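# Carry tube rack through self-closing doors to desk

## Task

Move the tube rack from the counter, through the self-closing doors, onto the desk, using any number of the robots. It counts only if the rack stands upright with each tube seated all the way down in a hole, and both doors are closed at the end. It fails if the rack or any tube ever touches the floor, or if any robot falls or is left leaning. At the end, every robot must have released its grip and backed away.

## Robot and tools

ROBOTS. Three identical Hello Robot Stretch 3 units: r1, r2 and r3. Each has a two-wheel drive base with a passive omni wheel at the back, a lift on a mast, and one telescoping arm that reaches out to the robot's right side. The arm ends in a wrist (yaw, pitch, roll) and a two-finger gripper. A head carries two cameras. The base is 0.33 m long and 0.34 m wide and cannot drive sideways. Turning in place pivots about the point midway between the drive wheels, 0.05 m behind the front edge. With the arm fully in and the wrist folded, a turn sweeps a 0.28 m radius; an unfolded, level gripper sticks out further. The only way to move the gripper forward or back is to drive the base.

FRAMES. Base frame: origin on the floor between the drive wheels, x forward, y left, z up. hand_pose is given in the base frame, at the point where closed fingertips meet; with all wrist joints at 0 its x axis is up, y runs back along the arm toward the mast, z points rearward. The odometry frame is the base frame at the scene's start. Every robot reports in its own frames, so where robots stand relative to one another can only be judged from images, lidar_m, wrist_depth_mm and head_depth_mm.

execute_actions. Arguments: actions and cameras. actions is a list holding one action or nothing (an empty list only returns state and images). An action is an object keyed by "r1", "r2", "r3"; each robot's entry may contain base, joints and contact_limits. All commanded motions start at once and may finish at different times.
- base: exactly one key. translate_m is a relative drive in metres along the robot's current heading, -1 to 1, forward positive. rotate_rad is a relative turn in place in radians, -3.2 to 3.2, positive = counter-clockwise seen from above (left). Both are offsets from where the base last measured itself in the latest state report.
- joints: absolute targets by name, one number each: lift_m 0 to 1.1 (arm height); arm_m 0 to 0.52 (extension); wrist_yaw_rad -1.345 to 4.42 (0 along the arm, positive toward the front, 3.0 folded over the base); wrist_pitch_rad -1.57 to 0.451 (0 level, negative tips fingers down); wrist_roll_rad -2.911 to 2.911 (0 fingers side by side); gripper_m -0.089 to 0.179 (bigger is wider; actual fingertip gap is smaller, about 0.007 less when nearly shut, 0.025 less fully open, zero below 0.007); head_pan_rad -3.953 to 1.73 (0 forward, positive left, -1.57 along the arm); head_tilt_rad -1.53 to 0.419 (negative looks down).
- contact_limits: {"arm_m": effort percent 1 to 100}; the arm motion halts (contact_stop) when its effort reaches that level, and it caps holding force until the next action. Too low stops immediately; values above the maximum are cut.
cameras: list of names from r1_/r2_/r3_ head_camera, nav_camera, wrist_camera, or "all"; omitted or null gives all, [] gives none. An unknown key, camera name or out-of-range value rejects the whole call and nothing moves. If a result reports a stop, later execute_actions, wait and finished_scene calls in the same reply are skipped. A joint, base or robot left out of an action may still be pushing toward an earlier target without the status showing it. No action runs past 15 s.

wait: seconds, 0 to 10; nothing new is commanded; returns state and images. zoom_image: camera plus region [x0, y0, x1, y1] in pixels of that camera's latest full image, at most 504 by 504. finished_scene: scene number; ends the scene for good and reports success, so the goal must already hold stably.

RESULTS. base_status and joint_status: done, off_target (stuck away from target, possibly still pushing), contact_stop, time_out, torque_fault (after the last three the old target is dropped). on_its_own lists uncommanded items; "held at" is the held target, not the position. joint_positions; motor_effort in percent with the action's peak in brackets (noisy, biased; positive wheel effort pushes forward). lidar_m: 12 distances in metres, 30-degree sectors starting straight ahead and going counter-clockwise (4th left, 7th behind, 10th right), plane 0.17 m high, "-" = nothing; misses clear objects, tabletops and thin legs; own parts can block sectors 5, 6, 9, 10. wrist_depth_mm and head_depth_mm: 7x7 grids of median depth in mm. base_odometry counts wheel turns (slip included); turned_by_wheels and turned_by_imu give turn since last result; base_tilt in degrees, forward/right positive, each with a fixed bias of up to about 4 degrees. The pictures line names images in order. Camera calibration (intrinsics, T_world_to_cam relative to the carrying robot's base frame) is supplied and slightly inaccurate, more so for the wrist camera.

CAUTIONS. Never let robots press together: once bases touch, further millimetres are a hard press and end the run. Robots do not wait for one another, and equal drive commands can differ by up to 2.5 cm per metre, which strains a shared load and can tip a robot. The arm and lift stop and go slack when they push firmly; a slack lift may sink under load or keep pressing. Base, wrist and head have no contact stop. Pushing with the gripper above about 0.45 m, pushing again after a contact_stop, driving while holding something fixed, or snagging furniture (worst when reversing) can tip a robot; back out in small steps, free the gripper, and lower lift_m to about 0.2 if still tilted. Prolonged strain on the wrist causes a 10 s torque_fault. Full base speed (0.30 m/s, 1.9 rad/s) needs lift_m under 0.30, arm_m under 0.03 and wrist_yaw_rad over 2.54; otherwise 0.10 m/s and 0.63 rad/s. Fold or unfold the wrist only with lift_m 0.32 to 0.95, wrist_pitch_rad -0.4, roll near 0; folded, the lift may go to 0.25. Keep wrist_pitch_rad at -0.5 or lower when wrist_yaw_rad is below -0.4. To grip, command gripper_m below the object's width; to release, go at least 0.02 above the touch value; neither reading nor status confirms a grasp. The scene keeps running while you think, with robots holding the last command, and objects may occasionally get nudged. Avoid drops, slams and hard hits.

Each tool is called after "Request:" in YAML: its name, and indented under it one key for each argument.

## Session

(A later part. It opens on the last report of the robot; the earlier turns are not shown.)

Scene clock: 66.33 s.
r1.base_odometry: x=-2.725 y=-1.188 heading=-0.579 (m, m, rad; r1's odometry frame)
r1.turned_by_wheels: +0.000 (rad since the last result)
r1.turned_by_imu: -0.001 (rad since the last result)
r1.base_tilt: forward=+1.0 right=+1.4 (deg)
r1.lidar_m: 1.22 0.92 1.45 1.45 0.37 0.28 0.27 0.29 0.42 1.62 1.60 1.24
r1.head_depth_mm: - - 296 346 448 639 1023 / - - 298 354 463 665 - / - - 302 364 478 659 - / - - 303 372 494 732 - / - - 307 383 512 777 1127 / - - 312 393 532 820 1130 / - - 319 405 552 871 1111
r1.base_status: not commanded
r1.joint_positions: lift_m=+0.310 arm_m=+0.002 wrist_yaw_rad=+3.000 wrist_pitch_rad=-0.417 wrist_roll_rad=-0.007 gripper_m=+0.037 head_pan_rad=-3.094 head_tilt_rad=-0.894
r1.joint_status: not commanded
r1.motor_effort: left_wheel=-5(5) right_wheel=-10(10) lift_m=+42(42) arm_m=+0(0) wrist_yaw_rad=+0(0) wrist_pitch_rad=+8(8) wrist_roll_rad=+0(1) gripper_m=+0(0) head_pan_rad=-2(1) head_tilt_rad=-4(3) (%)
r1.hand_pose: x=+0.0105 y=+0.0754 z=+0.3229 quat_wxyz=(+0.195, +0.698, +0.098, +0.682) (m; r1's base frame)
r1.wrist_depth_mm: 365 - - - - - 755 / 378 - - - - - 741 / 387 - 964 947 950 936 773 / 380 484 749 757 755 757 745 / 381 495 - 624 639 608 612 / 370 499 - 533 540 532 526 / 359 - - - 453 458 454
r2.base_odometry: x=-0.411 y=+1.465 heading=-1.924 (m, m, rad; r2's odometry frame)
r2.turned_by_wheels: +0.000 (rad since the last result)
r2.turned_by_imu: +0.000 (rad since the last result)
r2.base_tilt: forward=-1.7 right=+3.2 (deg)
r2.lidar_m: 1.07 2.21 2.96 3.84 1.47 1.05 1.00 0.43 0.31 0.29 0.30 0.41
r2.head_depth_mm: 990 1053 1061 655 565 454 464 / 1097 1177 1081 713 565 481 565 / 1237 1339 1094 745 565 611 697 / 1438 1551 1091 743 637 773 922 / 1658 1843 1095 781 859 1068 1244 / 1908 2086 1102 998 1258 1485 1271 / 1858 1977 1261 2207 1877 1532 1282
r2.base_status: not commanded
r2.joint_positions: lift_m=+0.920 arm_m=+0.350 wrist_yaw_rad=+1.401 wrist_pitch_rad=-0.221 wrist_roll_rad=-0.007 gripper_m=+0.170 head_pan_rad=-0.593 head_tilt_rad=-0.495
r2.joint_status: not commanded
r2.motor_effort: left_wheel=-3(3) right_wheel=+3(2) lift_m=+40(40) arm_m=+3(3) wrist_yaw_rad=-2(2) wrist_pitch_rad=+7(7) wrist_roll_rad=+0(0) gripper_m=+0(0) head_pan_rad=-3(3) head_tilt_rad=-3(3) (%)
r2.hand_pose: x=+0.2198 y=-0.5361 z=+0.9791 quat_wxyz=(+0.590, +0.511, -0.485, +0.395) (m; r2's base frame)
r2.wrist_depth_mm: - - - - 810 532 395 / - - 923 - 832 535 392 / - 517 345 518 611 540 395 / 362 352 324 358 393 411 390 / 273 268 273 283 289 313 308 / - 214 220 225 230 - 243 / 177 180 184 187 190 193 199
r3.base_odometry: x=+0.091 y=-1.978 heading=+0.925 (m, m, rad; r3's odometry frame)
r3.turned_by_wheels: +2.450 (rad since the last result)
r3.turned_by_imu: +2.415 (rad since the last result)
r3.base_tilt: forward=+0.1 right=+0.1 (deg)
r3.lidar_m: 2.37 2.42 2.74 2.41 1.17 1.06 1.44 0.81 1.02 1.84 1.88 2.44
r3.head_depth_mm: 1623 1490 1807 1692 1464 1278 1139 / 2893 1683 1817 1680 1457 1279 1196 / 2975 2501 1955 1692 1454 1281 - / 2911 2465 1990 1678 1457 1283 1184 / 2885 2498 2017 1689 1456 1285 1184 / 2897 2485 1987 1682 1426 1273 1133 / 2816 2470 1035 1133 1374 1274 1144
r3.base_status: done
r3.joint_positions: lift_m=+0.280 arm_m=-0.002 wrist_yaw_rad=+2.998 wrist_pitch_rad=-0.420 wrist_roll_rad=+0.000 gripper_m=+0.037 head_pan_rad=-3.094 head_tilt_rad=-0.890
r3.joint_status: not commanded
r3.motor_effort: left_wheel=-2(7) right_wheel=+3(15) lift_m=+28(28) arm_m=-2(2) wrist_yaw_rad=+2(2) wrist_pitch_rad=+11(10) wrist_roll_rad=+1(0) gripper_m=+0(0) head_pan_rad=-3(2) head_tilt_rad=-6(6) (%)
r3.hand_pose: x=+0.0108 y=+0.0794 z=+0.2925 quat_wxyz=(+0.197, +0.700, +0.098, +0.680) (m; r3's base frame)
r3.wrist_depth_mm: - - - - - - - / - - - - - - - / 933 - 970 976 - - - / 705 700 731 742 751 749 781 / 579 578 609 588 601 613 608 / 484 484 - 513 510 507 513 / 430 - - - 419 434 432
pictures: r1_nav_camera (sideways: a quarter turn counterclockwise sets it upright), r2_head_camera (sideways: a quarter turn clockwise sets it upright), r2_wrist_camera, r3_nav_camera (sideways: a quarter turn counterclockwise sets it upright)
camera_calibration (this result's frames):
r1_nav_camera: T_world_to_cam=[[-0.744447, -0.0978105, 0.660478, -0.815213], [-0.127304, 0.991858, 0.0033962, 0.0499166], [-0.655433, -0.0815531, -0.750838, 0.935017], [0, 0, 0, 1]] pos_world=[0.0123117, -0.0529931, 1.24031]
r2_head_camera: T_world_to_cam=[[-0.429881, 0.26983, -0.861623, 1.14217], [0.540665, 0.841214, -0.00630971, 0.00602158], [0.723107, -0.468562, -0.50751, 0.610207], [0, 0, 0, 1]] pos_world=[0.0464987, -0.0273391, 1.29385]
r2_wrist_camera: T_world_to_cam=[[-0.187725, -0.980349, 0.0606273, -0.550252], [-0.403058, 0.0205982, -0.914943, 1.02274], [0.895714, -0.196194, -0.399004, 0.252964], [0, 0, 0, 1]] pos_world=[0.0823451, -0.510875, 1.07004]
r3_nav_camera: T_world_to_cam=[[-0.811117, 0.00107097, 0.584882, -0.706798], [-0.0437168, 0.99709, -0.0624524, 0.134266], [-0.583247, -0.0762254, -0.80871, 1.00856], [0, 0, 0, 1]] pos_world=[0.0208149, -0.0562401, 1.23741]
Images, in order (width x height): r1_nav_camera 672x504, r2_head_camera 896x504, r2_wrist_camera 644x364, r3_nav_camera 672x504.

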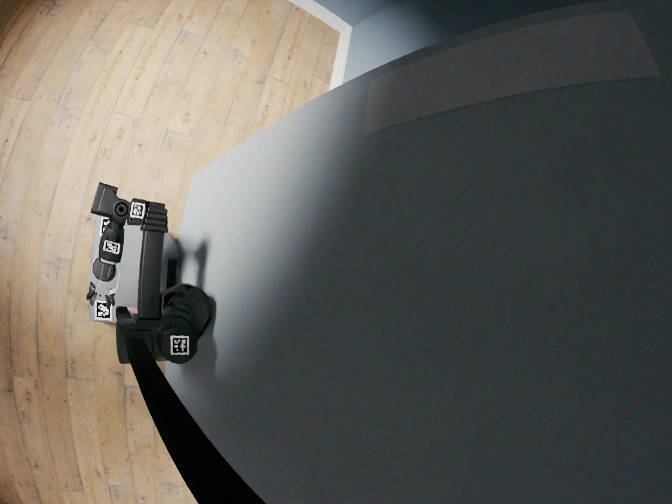

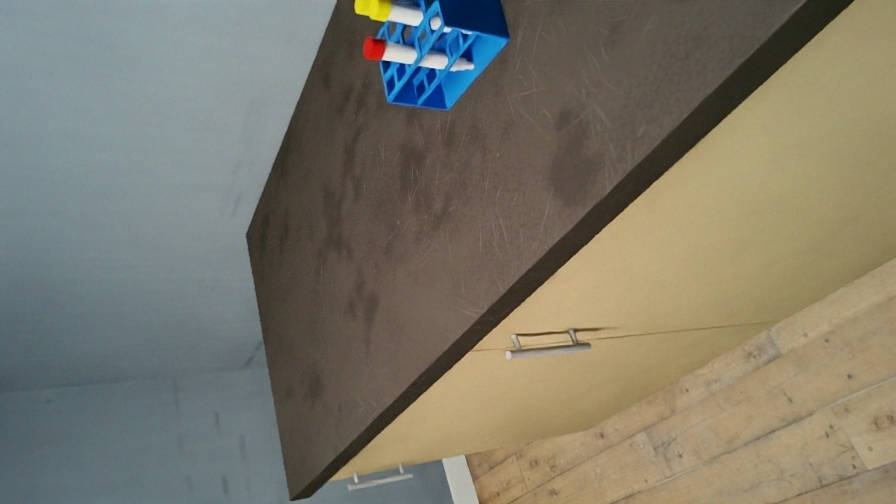

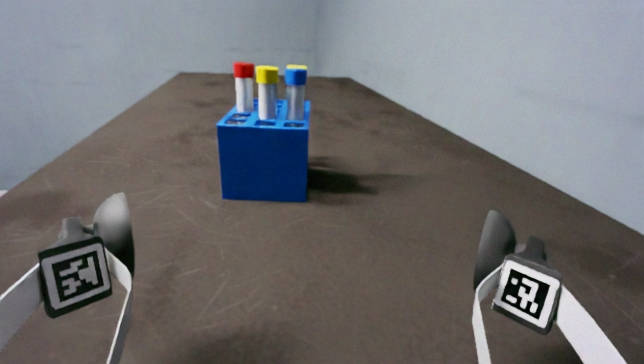

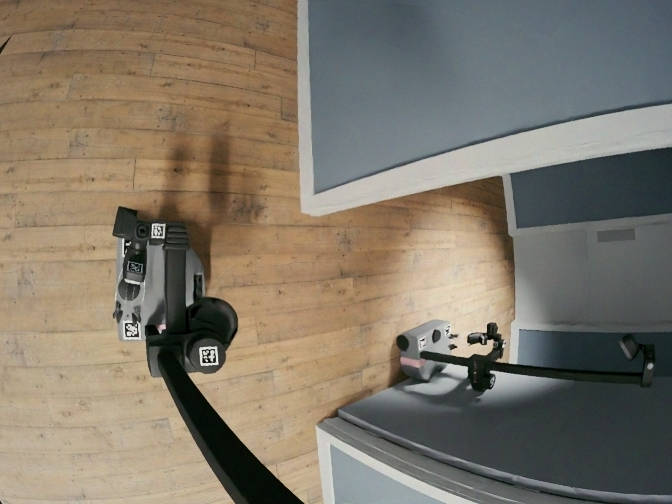

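Request:
execute_actions:
  actions:
    - {"r2":{"joints":{"lift_m":0.905},"base":{"translate_m":0.13}},"r3":{"base":{"translate_m":-1.0}}}
  cameras: ["r2_wrist_camera","r3_nav_camera"]

Request:
execute_actions:
  actions:
    - {"r2":{"base":{"translate_m":0.08},"joints":{"head_pan_rad":-1.2,"head_tilt_rad":-0.6}},"r3":{"base":{"translate_m":-1.0}}}
  cameras: ["r2_wrist_camera","r2_head_camera","r3_nav_camera"]

Scene clock: 72.80 s.
r1.base_odometry: x=-2.725 y=-1.188 heading=-0.579 (m, m, rad; r1's odometry frame)
r1.turned_by_wheels: +0.000 (rad since the last result)
r1.turned_by_imu: -0.001 (rad since the last result)
r1.base_tilt: forward=+1.0 right=+1.2 (deg)
r1.lidar_m: 1.22 0.92 0.47 3.85 0.37 0.28 0.28 0.29 0.42 1.62 1.61 1.25
r1.head_depth_mm: - - 296 346 449 639 1029 / - - 297 354 462 665 - / - - 301 363 477 659 - / - - 304 373 495 733 - / - - 307 383 512 776 1127 / - - 312 394 531 822 1126 / - - 319 405 552 875 1109
r1.base_status: not commanded
r1.joint_positions: lift_m=+0.310 arm_m=+0.002 wrist_yaw_rad=+3.000 wrist_pitch_rad=-0.417 wrist_roll_rad=-0.007 gripper_m=+0.037 head_pan_rad=-3.094 head_tilt_rad=-0.894
r1.joint_status: not commanded
r1.motor_effort: left_wheel=-5(6) right_wheel=-11(10) lift_m=+42(41) arm_m=+0(0) wrist_yaw_rad=+1(1) wrist_pitch_rad=+8(8) wrist_roll_rad=+0(0) gripper_m=+1(0) head_pan_rad=-3(3) head_tilt_rad=-3(3) (%)
r1.hand_pose: x=+0.0105 y=+0.0754 z=+0.3229 quat_wxyz=(+0.195, +0.698, +0.098, +0.682) (m; r1's base frame)
r1.wrist_depth_mm: 365 - - - - - 664 / 381 - - - - - 752 / 383 - 939 957 624 615 758 / 381 479 742 755 529 487 482 / 375 497 - 624 505 444 445 / 373 498 - 523 509 473 497 / 357 - - - 456 460 456
r2.base_odometry: x=-0.456 y=+1.343 heading=-1.924 (m, m, rad; r2's odometry frame)
r2.turned_by_wheels: +0.000 (rad since the last result)
r2.turned_by_imu: +0.000 (rad since the last result)
r2.base_tilt: forward=-1.6 right=+3.3 (deg)
r2.lidar_m: 1.05 2.09 2.78 3.86 1.66 1.18 1.13 0.42 0.31 0.29 0.30 0.41
r2.head_depth_mm: 985 1044 1058 744 565 454 458 / 1097 1173 1092 741 562 481 557 / 1231 1336 1092 745 563 607 693 / 1405 1548 1095 744 628 769 913 / 1643 1838 1096 781 865 1050 1255 / 1818 1969 1094 991 1235 1485 1280 / 1729 1848 1996 2198 1883 1514 1280
r2.base_status: done
r2.joint_positions: lift_m=+0.905 arm_m=+0.350 wrist_yaw_rad=+1.401 wrist_pitch_rad=-0.221 wrist_roll_rad=-0.007 gripper_m=+0.170 head_pan_rad=-0.593 head_tilt_rad=-0.495
r2.joint_status: all done
r2.motor_effort: left_wheel=-3(3) right_wheel=+3(10) lift_m=+39(42) arm_m=+3(3) wrist_yaw_rad=-1(1) wrist_pitch_rad=+7(7) wrist_roll_rad=+0(0) gripper_m=+0(0) head_pan_rad=-3(3) head_tilt_rad=-2(3) (%)
r2.hand_pose: x=+0.2198 y=-0.5361 z=+0.9641 quat_wxyz=(+0.590, +0.511, -0.485, +0.395) (m; r2's base frame)
r2.wrist_depth_mm: - - - - 818 526 387 / - - 687 767 795 525 385 / - 462 220 219 547 508 389 / 312 320 180 184 354 370 366 / 246 244 192 196 264 283 278 / - 194 199 203 208 - 221 / 160 163 166 169 172 175 180
r3.base_odometry: x=-0.511 y=-2.777 heading=+0.925 (m, m, rad; r3's odometry frame)
r3.turned_by_wheels: +0.000 (rad since the last result)
r3.turned_by_imu: +0.004 (rad since the last result)
r3.base_tilt: forward=+0.1 right=+0.1 (deg)
r3.lidar_m: 3.33 3.42 0.71 0.62 0.55 0.54 2.12 1.35 0.93 0.57 0.36 2.55
r3.head_depth_mm: 2002 2292 2006 1567 1223 1119 1140 / 2024 2284 2000 1688 1396 1231 1197 / 2065 2356 2016 1679 1452 1281 - / 2061 2312 2002 1685 1457 1287 1173 / 2054 2318 2017 1679 1443 1282 1185 / 1975 2239 2006 1689 1456 1286 1141 / 1917 2217 2020 1699 1453 1276 1142
r3.base_status: done
r3.joint_positions: lift_m=+0.280 arm_m=-0.002 wrist_yaw_rad=+2.998 wrist_pitch_rad=-0.420 wrist_roll_rad=+0.000 gripper_m=+0.037 head_pan_rad=-3.094 head_tilt_rad=-0.890
r3.joint_status: not commanded
r3.motor_effort: left_wheel=-2(9) right_wheel=+4(8) lift_m=+27(27) arm_m=-1(2) wrist_yaw_rad=+1(1) wrist_pitch_rad=+10(11) wrist_roll_rad=+0(1) gripper_m=+0(0) head_pan_rad=-3(3) head_tilt_rad=-6(6) (%)
r3.hand_pose: x=+0.0108 y=+0.0794 z=+0.2925 quat_wxyz=(+0.197, +0.700, +0.098, +0.680) (m; r3's base frame)
r3.wrist_depth_mm: 511 - 580 648 - - - / 541 - 615 693 - - - / 597 - 670 783 - - - / 625 650 726 735 747 767 746 / 538 583 610 596 610 599 609 / 472 487 - 514 513 505 512 / 427 - - - 417 430 436
pictures: r2_wrist_camera, r3_nav_camera (sideways: a quarter turn counterclockwise sets it upright)
camera_calibration (this result's frames):
r2_wrist_camera: T_world_to_cam=[[-0.187727, -0.980348, 0.0606265, -0.549342], [-0.403023, 0.0205923, -0.914958, 1.00904], [0.895729, -0.196196, -0.398969, 0.246945], [0, 0, 0, 1]] pos_world=[0.0823447, -0.510876, 1.05506]
r3_nav_camera: T_world_to_cam=[[-0.811183, 0.00106744, 0.584792, -0.706679], [-0.0437103, 0.99709, -0.0624519, 0.134265], [-0.583157, -0.0762214, -0.808776, 1.00865], [0, 0, 0, 1]] pos_world=[0.0208221, -0.0562398, 1.23741]
Images, in order (width x height): r2_wrist_camera 644x364, r3_nav_camera 672x504.

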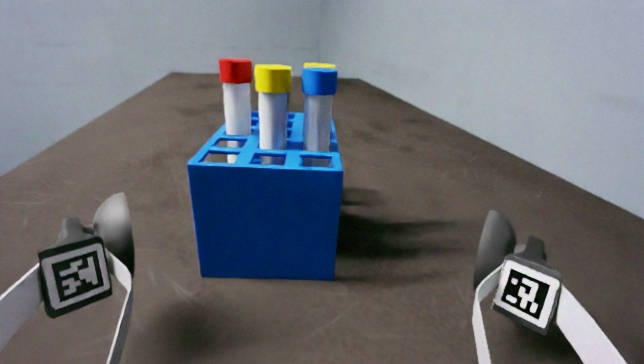

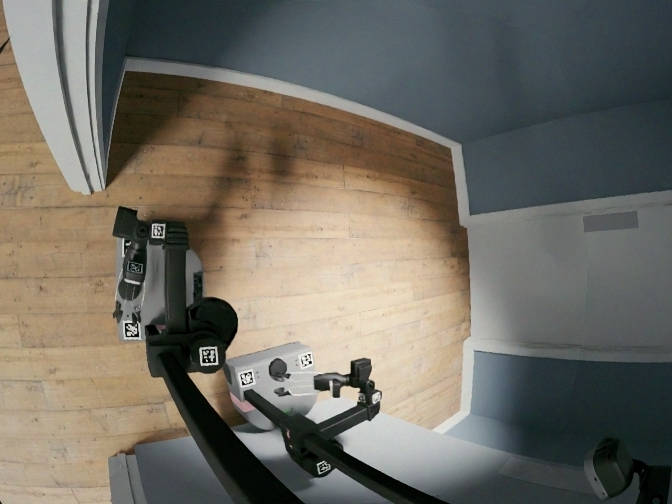

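Scene clock: 77.73 s.
r1.base_odometry: x=-2.725 y=-1.188 heading=-0.579 (m, m, rad; r1's odometry frame)
r1.turned_by_wheels: +0.000 (rad since the last result)
r1.turned_by_imu: -0.001 (rad since the last result)
r1.base_tilt: forward=+1.0 right=+1.4 (deg)
r1.lidar_m: 1.22 0.92 3.50 3.84 0.37 0.28 0.27 0.29 0.42 0.54 0.52 1.24
r1.head_depth_mm: - - 295 345 448 640 1027 / - - 298 354 463 664 - / - - 302 363 478 660 - / - - 304 373 495 735 - / - - 307 383 513 776 1123 / - - 312 393 532 826 1121 / - - 319 404 552 873 1109
r1.base_status: not commanded
r1.joint_positions: lift_m=+0.310 arm_m=+0.002 wrist_yaw_rad=+3.000 wrist_pitch_rad=-0.417 wrist_roll_rad=-0.007 gripper_m=+0.037 head_pan_rad=-3.094 head_tilt_rad=-0.894
r1.joint_status: not commanded
r1.motor_effort: left_wheel=-6(5) right_wheel=-11(11) lift_m=+42(42) arm_m=+0(1) wrist_yaw_rad=+1(1) wrist_pitch_rad=+8(8) wrist_roll_rad=+1(1) gripper_m=+1(0) head_pan_rad=-2(2) head_tilt_rad=-3(3) (%)
r1.hand_pose: x=+0.0105 y=+0.0754 z=+0.3229 quat_wxyz=(+0.195, +0.698, +0.098, +0.682) (m; r1's base frame)
r1.wrist_depth_mm: 367 - - - - - 772 / 381 - - - - - 735 / 388 - 959 950 966 975 789 / 379 481 768 749 749 761 764 / 375 496 - 627 650 617 623 / 374 502 - 530 544 532 532 / 360 - - - 457 454 457
r2.base_odometry: x=-0.484 y=+1.268 heading=-1.924 (m, m, rad; r2's odometry frame)
r2.turned_by_wheels: +0.000 (rad since the last result)
r2.turned_by_imu: +0.000 (rad since the last result)
r2.base_tilt: forward=-1.6 right=+3.3 (deg)
r2.lidar_m: 1.05 2.00 2.66 3.85 1.76 1.26 1.21 0.42 0.30 0.29 0.30 0.41
r2.head_depth_mm: 737 810 868 591 505 419 455 / 759 840 876 610 504 419 496 / 790 873 853 592 504 429 545 / 821 916 856 592 504 450 603 / 855 959 857 633 506 521 673 / 890 1001 861 637 508 574 765 / 935 1058 865 640 507 637 880
r2.base_status: done
r2.joint_positions: lift_m=+0.905 arm_m=+0.350 wrist_yaw_rad=+1.401 wrist_pitch_rad=-0.221 wrist_roll_rad=-0.007 gripper_m=+0.170 head_pan_rad=-1.193 head_tilt_rad=-0.592
r2.joint_status: all done
r2.motor_effort: left_wheel=-3(5) right_wheel=+3(10) lift_m=+39(40) arm_m=+3(3) wrist_yaw_rad=-1(2) wrist_pitch_rad=+7(7) wrist_roll_rad=+0(0) gripper_m=+1(0) head_pan_rad=-3(28) head_tilt_rad=-4(15) (%)
r2.hand_pose: x=+0.2198 y=-0.5361 z=+0.9641 quat_wxyz=(+0.590, +0.511, -0.485, +0.395) (m; r2's base frame)
r2.wrist_depth_mm: - - - - 801 519 386 / - - 833 - 825 527 386 / - 466 144 118 544 501 388 / 309 319 149 127 355 371 377 / 248 226 135 133 252 283 281 / - 109 106 107 201 - 219 / 160 155 116 117 167 174 179
r3.base_odometry: x=-1.112 y=-3.575 heading=+0.925 (m, m, rad; r3's odometry frame)
r3.turned_by_wheels: +0.000 (rad since the last result)
r3.turned_by_imu: +0.004 (rad since the last result)
r3.base_tilt: forward=+0.1 right=+0.0 (deg)
r3.lidar_m: 4.33 0.52 0.57 0.55 1.16 1.23 1.20 1.16 1.00 0.95 0.97 1.17
r3.head_depth_mm: 1113 1290 1475 1651 1445 1286 1141 / 1109 1285 1519 1681 1459 1277 1195 / 1100 1272 1510 1685 1452 1282 - / 1085 1269 1508 1689 1453 1283 1173 / 1083 1253 1491 1672 1454 1286 1178 / 1076 1246 1463 1647 1461 1287 1150 / 1078 1199 1376 1601 1442 1278 1137
r3.base_status: done
r3.joint_positions: lift_m=+0.280 arm_m=-0.002 wrist_yaw_rad=+2.998 wrist_pitch_rad=-0.420 wrist_roll_rad=+0.000 gripper_m=+0.037 head_pan_rad=-3.094 head_tilt_rad=-0.890
r3.joint_status: not commanded
r3.motor_effort: left_wheel=-2(8) right_wheel=+3(7) lift_m=+27(27) arm_m=-2(1) wrist_yaw_rad=+1(1) wrist_pitch_rad=+10(11) wrist_roll_rad=+1(0) gripper_m=+0(0) head_pan_rad=-3(4) head_tilt_rad=-6(6) (%)
r3.hand_pose: x=+0.0108 y=+0.0794 z=+0.2925 quat_wxyz=(+0.197, +0.700, +0.098, +0.680) (m; r3's base frame)
r3.wrist_depth_mm: 908 - - 544 584 619 354 / 971 - - 594 633 689 700 / 924 - 944 655 679 632 592 / 725 712 723 707 675 478 465 / 574 578 611 595 599 459 503 / 485 489 - 513 507 486 509 / 434 - - - 418 430 436
pictures: r2_head_camera (sideways: a quarter turn clockwise sets it upright), r2_wrist_camera, r3_nav_camera (sideways: a quarter turn counterclockwise sets it upright)
camera_calibration (this result's frames):
r2_head_camera: T_world_to_cam=[[-0.232675, 0.541205, -0.808059, 1.07113], [0.920919, 0.389732, -0.00414629, 0.000884829], [0.312682, -0.745122, -0.589087, 0.718845], [0, 0, 0, 1]] pos_world=[0.0236409, -0.0444192, 1.289]
r2_wrist_camera: T_world_to_cam=[[-0.187727, -0.980348, 0.0606265, -0.549342], [-0.403023, 0.0205922, -0.914958, 1.00904], [0.895729, -0.196196, -0.398969, 0.246945], [0, 0, 0, 1]] pos_world=[0.0823447, -0.510876, 1.05506]
r3_nav_camera: T_world_to_cam=[[-0.811221, 0.00106579, 0.584738, -0.70661], [-0.043706, 0.997091, -0.0624517, 0.134265], [-0.583104, -0.0762187, -0.808814, 1.0087], [0, 0, 0, 1]] pos_world=[0.0208263, -0.0562396, 1.23742]
Images, in order (width x height): r2_head_camera 896x504, r2_wrist_camera 644x364, r3_nav_camera 672x504.

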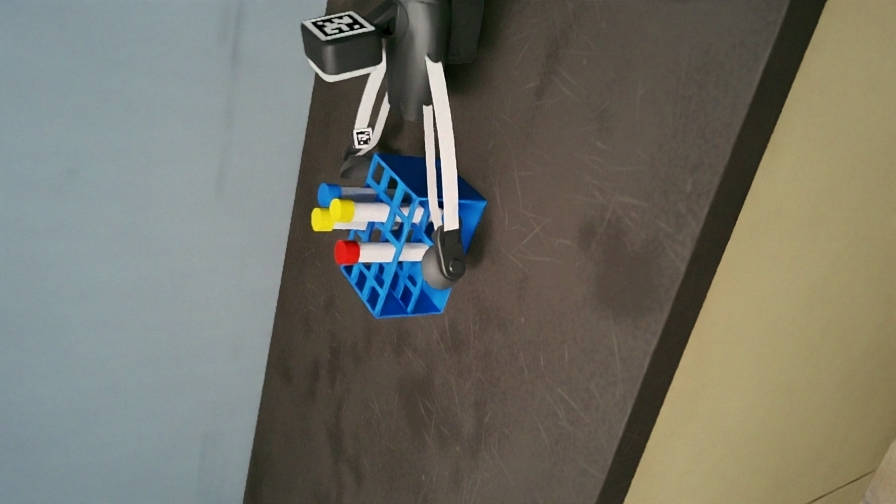

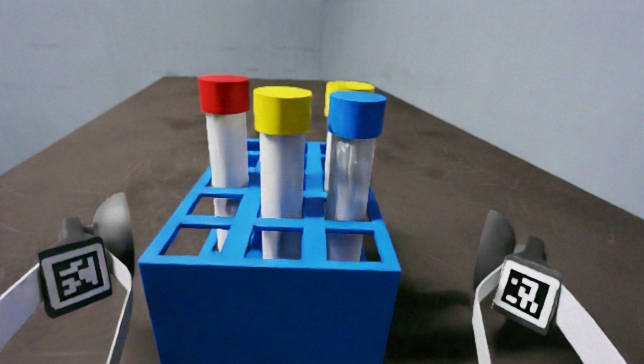

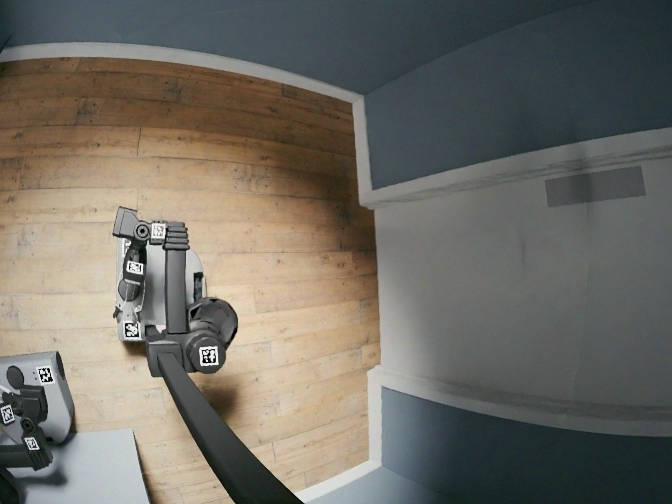

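Request:
execute_actions:
  actions:
    - {"r2":{"joints":{"arm_m":0.335,"lift_m":0.897}},"r3":{"base":{"rotate_rad":0.09}}}
  cameras: []

Request:
execute_actions:
  actions:
    - {"r2":{"joints":{"gripper_m":0.06}},"r3":{"base":{"translate_m":-0.6}}}
  cameras: ["r2_wrist_camera","r2_head_camera"]

Request:
execute_actions:
  actions:
    - {"r2":{"joints":{"lift_m":0.94}},"r3":{"base":{"translate_m":-0.88},"joints":{"lift_m":0.31}}}
  cameras: ["r2_wrist_camera","r2_head_camera","r3_nav_camera"]

Scene clock: 79.77 s.
r1.base_odometry: x=-2.725 y=-1.188 heading=-0.579 (m, m, rad; r1's odometry frame)
r1.turned_by_wheels: +0.000 (rad since the last result)
r1.turned_by_imu: +0.000 (rad since the last result)
r1.base_tilt: forward=+0.9 right=+1.3 (deg)
r1.lidar_m: 1.22 0.92 3.49 3.85 0.37 0.28 0.27 0.29 0.42 0.55 0.52 1.24
r1.head_depth_mm: - - 295 346 449 638 1030 / - - 298 355 462 664 - / - - 302 363 479 660 - / - - 303 373 495 733 - / - - 307 382 511 775 1126 / - - 312 393 531 819 1128 / - - 319 404 553 868 1105
r1.base_status: not commanded
r1.joint_positions: lift_m=+0.310 arm_m=+0.002 wrist_yaw_rad=+3.000 wrist_pitch_rad=-0.417 wrist_roll_rad=-0.007 gripper_m=+0.037 head_pan_rad=-3.094 head_tilt_rad=-0.894
r1.joint_status: not commanded
r1.motor_effort: left_wheel=-7(5) right_wheel=-10(11) lift_m=+42(42) arm_m=+0(0) wrist_yaw_rad=+1(1) wrist_pitch_rad=+8(8) wrist_roll_rad=+1(1) gripper_m=+0(0) head_pan_rad=-3(2) head_tilt_rad=-3(3) (%)
r1.hand_pose: x=+0.0105 y=+0.0754 z=+0.3229 quat_wxyz=(+0.195, +0.698, +0.098, +0.682) (m; r1's base frame)
r1.wrist_depth_mm: 367 - - - - - 768 / 378 - - - - - 739 / 387 - 970 950 954 968 791 / 382 486 752 751 755 752 742 / 378 493 - 623 642 619 617 / 374 500 - 534 552 527 529 / 360 - - - 457 459 459
r2.base_odometry: x=-0.484 y=+1.268 heading=-1.924 (m, m, rad; r2's odometry frame)
r2.turned_by_wheels: +0.000 (rad since the last result)
r2.turned_by_imu: +0.000 (rad since the last result)
r2.base_tilt: forward=-1.6 right=+3.2 (deg)
r2.lidar_m: 1.05 1.99 2.66 3.84 1.76 1.27 1.21 0.42 0.30 0.29 0.30 0.41
r2.head_depth_mm: 734 807 866 - 505 419 457 / 761 837 865 591 503 418 497 / 791 873 857 589 504 429 545 / 821 911 860 592 505 450 602 / 856 955 857 635 506 521 672 / 896 1003 861 637 506 575 765 / 930 1053 863 639 508 637 878
r2.base_status: not commanded
r2.joint_positions: lift_m=+0.897 arm_m=+0.335 wrist_yaw_rad=+1.401 wrist_pitch_rad=-0.221 wrist_roll_rad=-0.007 gripper_m=+0.170 head_pan_rad=-1.193 head_tilt_rad=-0.592
r2.joint_status: all done
r2.motor_effort: left_wheel=-3(3) right_wheel=+2(3) lift_m=+39(41) arm_m=-4(5) wrist_yaw_rad=-2(2) wrist_pitch_rad=+7(7) wrist_roll_rad=+0(0) gripper_m=+1(0) head_pan_rad=-3(2) head_tilt_rad=-4(4) (%)
r2.hand_pose: x=+0.2198 y=-0.5217 z=+0.9561 quat_wxyz=(+0.590, +0.511, -0.485, +0.395) (m; r2's base frame)
r2.wrist_depth_mm: - - - - 831 542 398 / - - 745 140 691 546 401 / - 441 387 148 425 499 401 / 294 301 158 130 295 351 364 / 233 230 104 111 125 268 264 / - 184 109 110 112 - 208 / 152 154 119 120 126 165 170
r3.base_odometry: x=-1.112 y=-3.575 heading=+1.015 (m, m, rad; r3's odometry frame)
r3.turned_by_wheels: +0.090 (rad since the last result)
r3.turned_by_imu: +0.089 (rad since the last result)
r3.base_tilt: forward=+0.1 right=+0.0 (deg)
r3.lidar_m: 4.31 0.52 0.56 0.55 1.19 1.23 1.20 1.16 0.98 0.95 0.99 1.17
r3.head_depth_mm: 1077 1246 1479 1643 1458 1274 1139 / 1080 1255 1489 1670 1458 1284 1199 / 1091 1253 1492 1660 1462 1279 - / 1095 1263 1501 1681 1452 1278 1186 / 1095 1273 1510 1685 1456 1277 1176 / 1094 1252 1429 1617 1456 1281 1140 / 1036 1187 1408 1632 1454 1276 1137
r3.base_status: done
r3.joint_positions: lift_m=+0.280 arm_m=-0.002 wrist_yaw_rad=+2.998 wrist_pitch_rad=-0.420 wrist_roll_rad=+0.000 gripper_m=+0.037 head_pan_rad=-3.094 head_tilt_rad=-0.890
r3.joint_status: not commanded
r3.motor_effort: left_wheel=-1(6) right_wheel=+3(10) lift_m=+28(27) arm_m=-2(2) wrist_yaw_rad=+1(1) wrist_pitch_rad=+11(11) wrist_roll_rad=+0(0) gripper_m=+0(0) head_pan_rad=-3(3) head_tilt_rad=-6(6) (%)
r3.hand_pose: x=+0.0108 y=+0.0794 z=+0.2925 quat_wxyz=(+0.197, +0.700, +0.098, +0.680) (m; r3's base frame)
r3.wrist_depth_mm: 956 - - 558 545 571 578 / - - - 604 601 628 668 / 932 - 941 674 669 627 697 / 713 702 732 722 717 490 467 / 581 581 618 595 601 461 415 / 483 486 - 515 507 470 488 / 424 - - - 416 430 436
pictures: none
No camera images: the call's "cameras" was empty. Leave "cameras" out to get every camera's image.

Scene clock: 83.40 s.
r1.base_odometry: x=-2.725 y=-1.188 heading=-0.579 (m, m, rad; r1's odometry frame)
r1.turned_by_wheels: +0.000 (rad since the last result)
r1.turned_by_imu: -0.001 (rad since the last result)
r1.base_tilt: forward=+1.0 right=+1.3 (deg)
r1.lidar_m: 1.22 0.92 3.50 3.85 0.37 0.28 0.27 0.29 0.42 1.08 1.61 1.24
r1.head_depth_mm: - - 295 346 448 638 1033 / - - 298 355 462 664 - / - - 301 364 478 660 - / - - 303 373 495 731 - / - - 307 382 510 778 1127 / - - 312 393 531 823 1128 / - - 319 404 552 871 1109
r1.base_status: not commanded
r1.joint_positions: lift_m=+0.310 arm_m=+0.002 wrist_yaw_rad=+3.000 wrist_pitch_rad=-0.417 wrist_roll_rad=-0.007 gripper_m=+0.037 head_pan_rad=-3.094 head_tilt_rad=-0.894
r1.joint_status: not commanded
r1.motor_effort: left_wheel=-5(6) right_wheel=-10(10) lift_m=+42(42) arm_m=+0(0) wrist_yaw_rad=+0(0) wrist_pitch_rad=+8(8) wrist_roll_rad=+0(1) gripper_m=+0(0) head_pan_rad=-3(2) head_tilt_rad=-3(3) (%)
r1.hand_pose: x=+0.0105 y=+0.0754 z=+0.3229 quat_wxyz=(+0.195, +0.698, +0.098, +0.682) (m; r1's base frame)
r1.wrist_depth_mm: 365 - - - - - 761 / 379 - - - - - 747 / 383 - 961 966 947 959 791 / 381 484 754 759 762 760 750 / 374 488 - 613 647 611 621 / 373 498 - 526 548 526 525 / 361 - - - 454 456 460
r2.base_odometry: x=-0.484 y=+1.268 heading=-1.924 (m, m, rad; r2's odometry frame)
r2.turned_by_wheels: +0.000 (rad since the last result)
r2.turned_by_imu: +0.000 (rad since the last result)
r2.base_tilt: forward=-1.6 right=+3.2 (deg)
r2.lidar_m: 1.05 2.00 2.67 3.85 1.76 1.27 1.21 0.42 0.30 0.29 0.30 0.40
r2.head_depth_mm: 733 807 864 - 503 419 455 / 761 842 855 590 505 419 496 / 791 874 857 594 505 429 545 / 821 914 858 592 506 450 603 / 853 956 863 637 505 521 673 / 893 1006 864 638 505 573 763 / 933 1053 860 636 507 637 879
r2.base_status: not commanded
r2.joint_positions: lift_m=+0.897 arm_m=+0.335 wrist_yaw_rad=+1.401 wrist_pitch_rad=-0.220 wrist_roll_rad=-0.007 gripper_m=+0.061 head_pan_rad=-1.193 head_tilt_rad=-0.592
r2.joint_status: all done
r2.motor_effort: left_wheel=-3(3) right_wheel=+3(3) lift_m=+40(39) arm_m=-4(4) wrist_yaw_rad=-1(2) wrist_pitch_rad=+6(7) wrist_roll_rad=+0(0) gripper_m=-15(92) head_pan_rad=-3(2) head_tilt_rad=-4(4) (%)
r2.hand_pose: x=+0.2199 y=-0.5217 z=+0.9564 quat_wxyz=(+0.589, +0.511, -0.485, +0.395) (m; r2's base frame)
r2.wrist_depth_mm: - - - - 819 537 398 / - - 751 136 725 546 397 / - 444 423 176 477 500 403 / 296 302 167 149 316 353 362 / 223 230 127 126 126 257 264 / 181 179 140 137 139 203 206 / 156 154 150 150 158 166 170
r3.base_odometry: x=-1.429 y=-4.085 heading=+1.015 (m, m, rad; r3's odometry frame)
r3.turned_by_wheels: +0.000 (rad since the last result)
r3.turned_by_imu: +0.002 (rad since the last result)
r3.base_tilt: forward=+0.1 right=+0.1 (deg)
r3.lidar_m: 1.08 0.88 1.19 1.15 0.75 0.62 0.60 0.61 0.76 0.93 0.97 1.36
r3.head_depth_mm: 522 602 715 873 1130 1274 1148 / 523 606 719 882 1139 1284 1194 / 528 610 722 889 1146 1289 - / 529 610 725 889 1149 1272 1175 / 530 612 726 895 1160 1272 1182 / 532 617 732 899 1173 1278 1145 / 532 617 736 873 1033 1255 1145
r3.base_status: done
r3.joint_positions: lift_m=+0.280 arm_m=-0.002 wrist_yaw_rad=+2.998 wrist_pitch_rad=-0.420 wrist_roll_rad=+0.000 gripper_m=+0.037 head_pan_rad=-3.094 head_tilt_rad=-0.890
r3.joint_status: not commanded
r3.motor_effort: left_wheel=-2(9) right_wheel=+4(8) lift_m=+28(28) arm_m=-2(2) wrist_yaw_rad=+1(2) wrist_pitch_rad=+10(10) wrist_roll_rad=+0(0) gripper_m=+1(0) head_pan_rad=-3(3) head_tilt_rad=-6(6) (%)
r3.hand_pose: x=+0.0108 y=+0.0794 z=+0.2925 quat_wxyz=(+0.197, +0.700, +0.098, +0.680) (m; r3's base frame)
r3.wrist_depth_mm: 706 - - - - - - / 716 - - - - - 729 / 729 - 960 968 - - 750 / 678 696 735 736 752 770 762 / 569 573 610 592 612 608 613 / 480 488 - 513 513 506 514 / 426 - - - 415 434 433
pictures: r2_head_camera (sideways: a quarter turn clockwise sets it upright), r2_wrist_camera
camera_calibration (this result's frames):
r2_head_camera: T_world_to_cam=[[-0.232684, 0.541229, -0.808041, 1.07111], [0.92092, 0.38973, -0.00414559, 0.000883925], [0.312674, -0.745105, -0.589112, 0.718877], [0, 0, 0, 1]] pos_world=[0.0236406, -0.0444189, 1.289]
r2_wrist_camera: T_world_to_cam=[[-0.187804, -0.980335, 0.0605979, -0.53464], [-0.401936, 0.020413, -0.91544, 1.00185], [0.896201, -0.19628, -0.397866, 0.245415], [0, 0, 0, 1]] pos_world=[0.0823312, -0.496408, 1.04717]
Images, in order (width x height): r2_head_camera 896x504, r2_wrist_camera 644x364.

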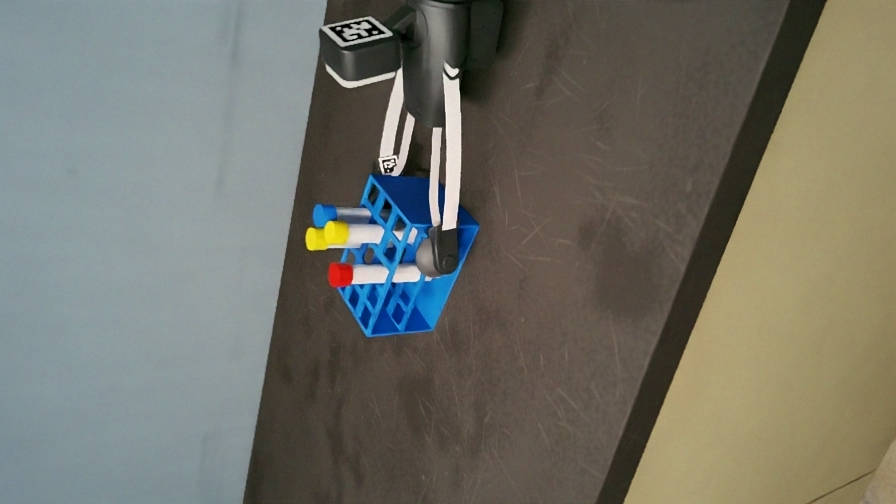

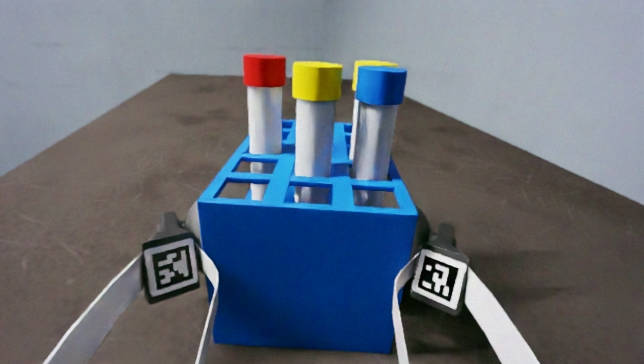

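Scene clock: 92.93 s.
r1.base_odometry: x=-2.725 y=-1.188 heading=-0.579 (m, m, rad; r1's odometry frame)
r1.turned_by_wheels: +0.000 (rad since the last result)
r1.turned_by_imu: -0.002 (rad since the last result)
r1.base_tilt: forward=+1.0 right=+1.3 (deg)
r1.lidar_m: 1.22 0.92 3.49 3.84 0.37 0.28 0.27 0.29 0.42 1.62 1.61 1.24
r1.head_depth_mm: - - 295 346 448 640 1030 / - - 298 354 462 666 - / - - 302 363 478 660 - / - - 304 373 495 731 - / - - 307 382 511 772 1131 / - - 312 393 531 822 1123 / - - 319 405 550 876 1114
r1.base_status: not commanded
r1.joint_positions: lift_m=+0.310 arm_m=+0.002 wrist_yaw_rad=+3.000 wrist_pitch_rad=-0.417 wrist_roll_rad=-0.007 gripper_m=+0.037 head_pan_rad=-3.094 head_tilt_rad=-0.894
r1.joint_status: not commanded
r1.motor_effort: left_wheel=-5(6) right_wheel=-11(10) lift_m=+42(42) arm_m=+0(0) wrist_yaw_rad=+1(0) wrist_pitch_rad=+8(8) wrist_roll_rad=+1(0) gripper_m=+0(0) head_pan_rad=-2(2) head_tilt_rad=-4(3) (%)
r1.hand_pose: x=+0.0105 y=+0.0754 z=+0.3229 quat_wxyz=(+0.195, +0.698, +0.098, +0.682) (m; r1's base frame)
r1.wrist_depth_mm: 367 - - - - - 761 / 379 - - - - - 744 / 388 - 972 967 962 967 786 / 383 479 754 756 749 747 756 / 377 494 - 616 636 624 624 / 373 497 - 523 545 527 523 / 357 - - - 452 461 458
r2.base_odometry: x=-0.484 y=+1.268 heading=-1.924 (m, m, rad; r2's odometry frame)
r2.turned_by_wheels: +0.000 (rad since the last result)
r2.turned_by_imu: -0.001 (rad since the last result)
r2.base_tilt: forward=-1.6 right=+3.3 (deg)
r2.lidar_m: 1.05 2.00 2.66 3.85 1.75 1.26 1.21 0.42 0.30 0.29 0.30 0.40
r2.head_depth_mm: 733 804 - 589 503 420 456 / 762 836 885 611 503 419 496 / 791 875 857 611 505 430 544 / 821 913 592 614 505 449 602 / 855 952 862 636 505 520 674 / 893 995 863 637 506 574 763 / 932 1046 863 638 507 639 878
r2.base_status: not commanded
r2.joint_positions: lift_m=+0.940 arm_m=+0.335 wrist_yaw_rad=+1.401 wrist_pitch_rad=-0.223 wrist_roll_rad=-0.007 gripper_m=+0.061 head_pan_rad=-1.193 head_tilt_rad=-0.592
r2.joint_status: all done
r2.motor_effort: left_wheel=-3(3) right_wheel=+4(3) lift_m=+49(50) arm_m=-4(4) wrist_yaw_rad=-2(1) wrist_pitch_rad=+7(7) wrist_roll_rad=+0(0) gripper_m=-15(15) head_pan_rad=-3(3) head_tilt_rad=-4(4) (%)
r2.hand_pose: x=+0.2197 y=-0.5217 z=+0.9985 quat_wxyz=(+0.590, +0.512, -0.484, +0.395) (m; r2's base frame)
r2.wrist_depth_mm: - - - - 843 538 395 / - - - - 831 551 402 / - 585 548 172 670 545 399 / - 390 191 165 436 459 404 / 292 299 134 134 135 334 347 / 235 238 135 135 135 265 269 / 205 201 136 136 203 218 222
r3.base_odometry: x=-1.894 y=-4.832 heading=+1.015 (m, m, rad; r3's odometry frame)
r3.turned_by_wheels: +0.000 (rad since the last result)
r3.turned_by_imu: +0.008 (rad since the last result)
r3.base_tilt: forward=+0.2 right=+0.1 (deg)
r3.lidar_m: 1.94 1.62 0.41 0.26 0.24 0.24 0.30 2.67 2.00 0.83 0.38 0.42
r3.head_depth_mm: - - 300 340 396 470 580 / - 297 335 391 465 574 - / 295 331 385 459 566 722 - / 337 391 465 575 752 1113 - / 2784 2470 1998 1681 1456 1285 1177 / 2765 2454 1987 1691 1455 1282 1135 / 2746 2510 2012 1678 1463 1273 1146
r3.base_status: done
r3.joint_positions: lift_m=+0.310 arm_m=-0.002 wrist_yaw_rad=+2.999 wrist_pitch_rad=-0.419 wrist_roll_rad=+0.000 gripper_m=+0.037 head_pan_rad=-3.094 head_tilt_rad=-0.894
r3.joint_status: all done
r3.on_its_own: right_wheel is at rest, and its effort (-21) is outside its rest range (-18 to +18)
r3.motor_effort: left_wheel=-5(36) right_wheel=-21(64) lift_m=+37(41) arm_m=-2(2) wrist_yaw_rad=+0(1) wrist_pitch_rad=+10(10) wrist_roll_rad=+0(0) gripper_m=+0(0) head_pan_rad=-3(3) head_tilt_rad=-4(7) (%)
r3.hand_pose: x=+0.0105 y=+0.0795 z=+0.3223 quat_wxyz=(+0.196, +0.700, +0.098, +0.680) (m; r3's base frame)
r3.wrist_depth_mm: 194 - 281 360 512 - - / 206 - 303 399 578 - - / 219 - 329 437 653 - - / 230 256 367 488 735 801 819 / 243 277 393 556 650 647 650 / 258 303 - 527 548 541 542 / 267 - - 459 441 463 467
pictures: r2_head_camera (sideways: a quarter turn clockwise sets it upright), r2_wrist_camera, r3_nav_camera (sideways: a quarter turn counterclockwise sets it upright)
camera_calibration (this result's frames):
r2_head_camera: T_world_to_cam=[[-0.232679, 0.54123, -0.808041, 1.07111], [0.920923, 0.389722, -0.0041456, 0.000883907], [0.312668, -0.745108, -0.589112, 0.718877], [0, 0, 0, 1]] pos_world=[0.0236403, -0.0444191, 1.289]
r2_wrist_camera: T_world_to_cam=[[-0.187634, -0.980365, 0.0606533, -0.537299], [-0.404366, 0.0208228, -0.91436, 1.03994], [0.895143, -0.196091, -0.400333, 0.26514], [0, 0, 0, 1]] pos_world=[0.0823611, -0.496412, 1.08961]
r3_nav_camera: T_world_to_cam=[[-0.813397, 0.00137527, 0.581707, -0.702647], [-0.0429654, 0.997124, -0.0624356, 0.134239], [-0.58012, -0.0757782, -0.810999, 1.01152], [0, 0, 0, 1]] pos_world=[0.0210383, -0.0562356, 1.23746]
Images, in order (width x height): r2_head_camera 896x504, r2_wrist_camera 644x364, r3_nav_camera 672x504.

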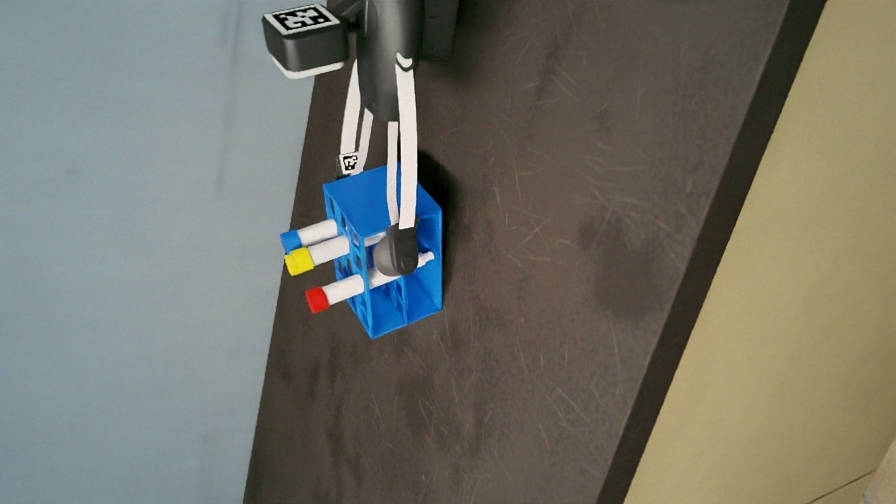

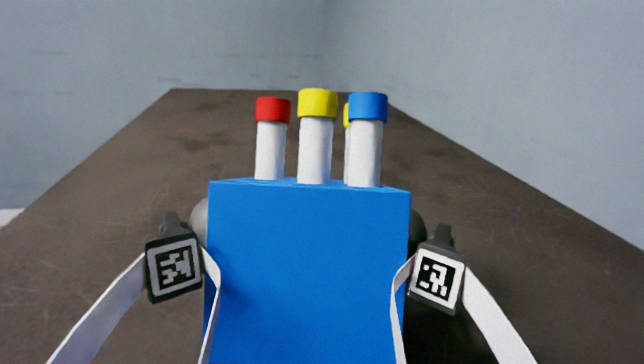

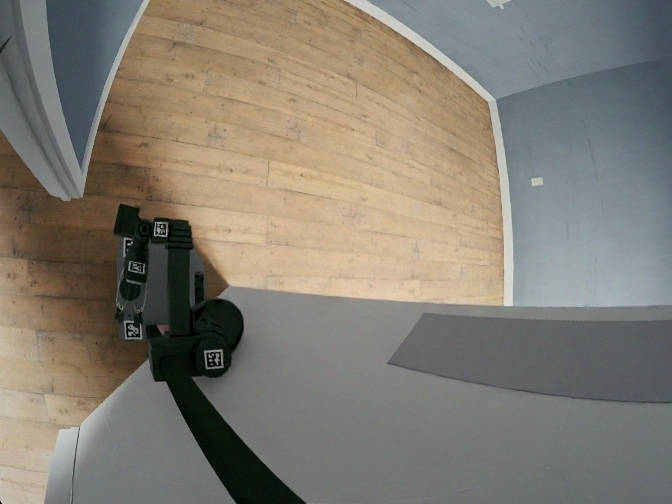

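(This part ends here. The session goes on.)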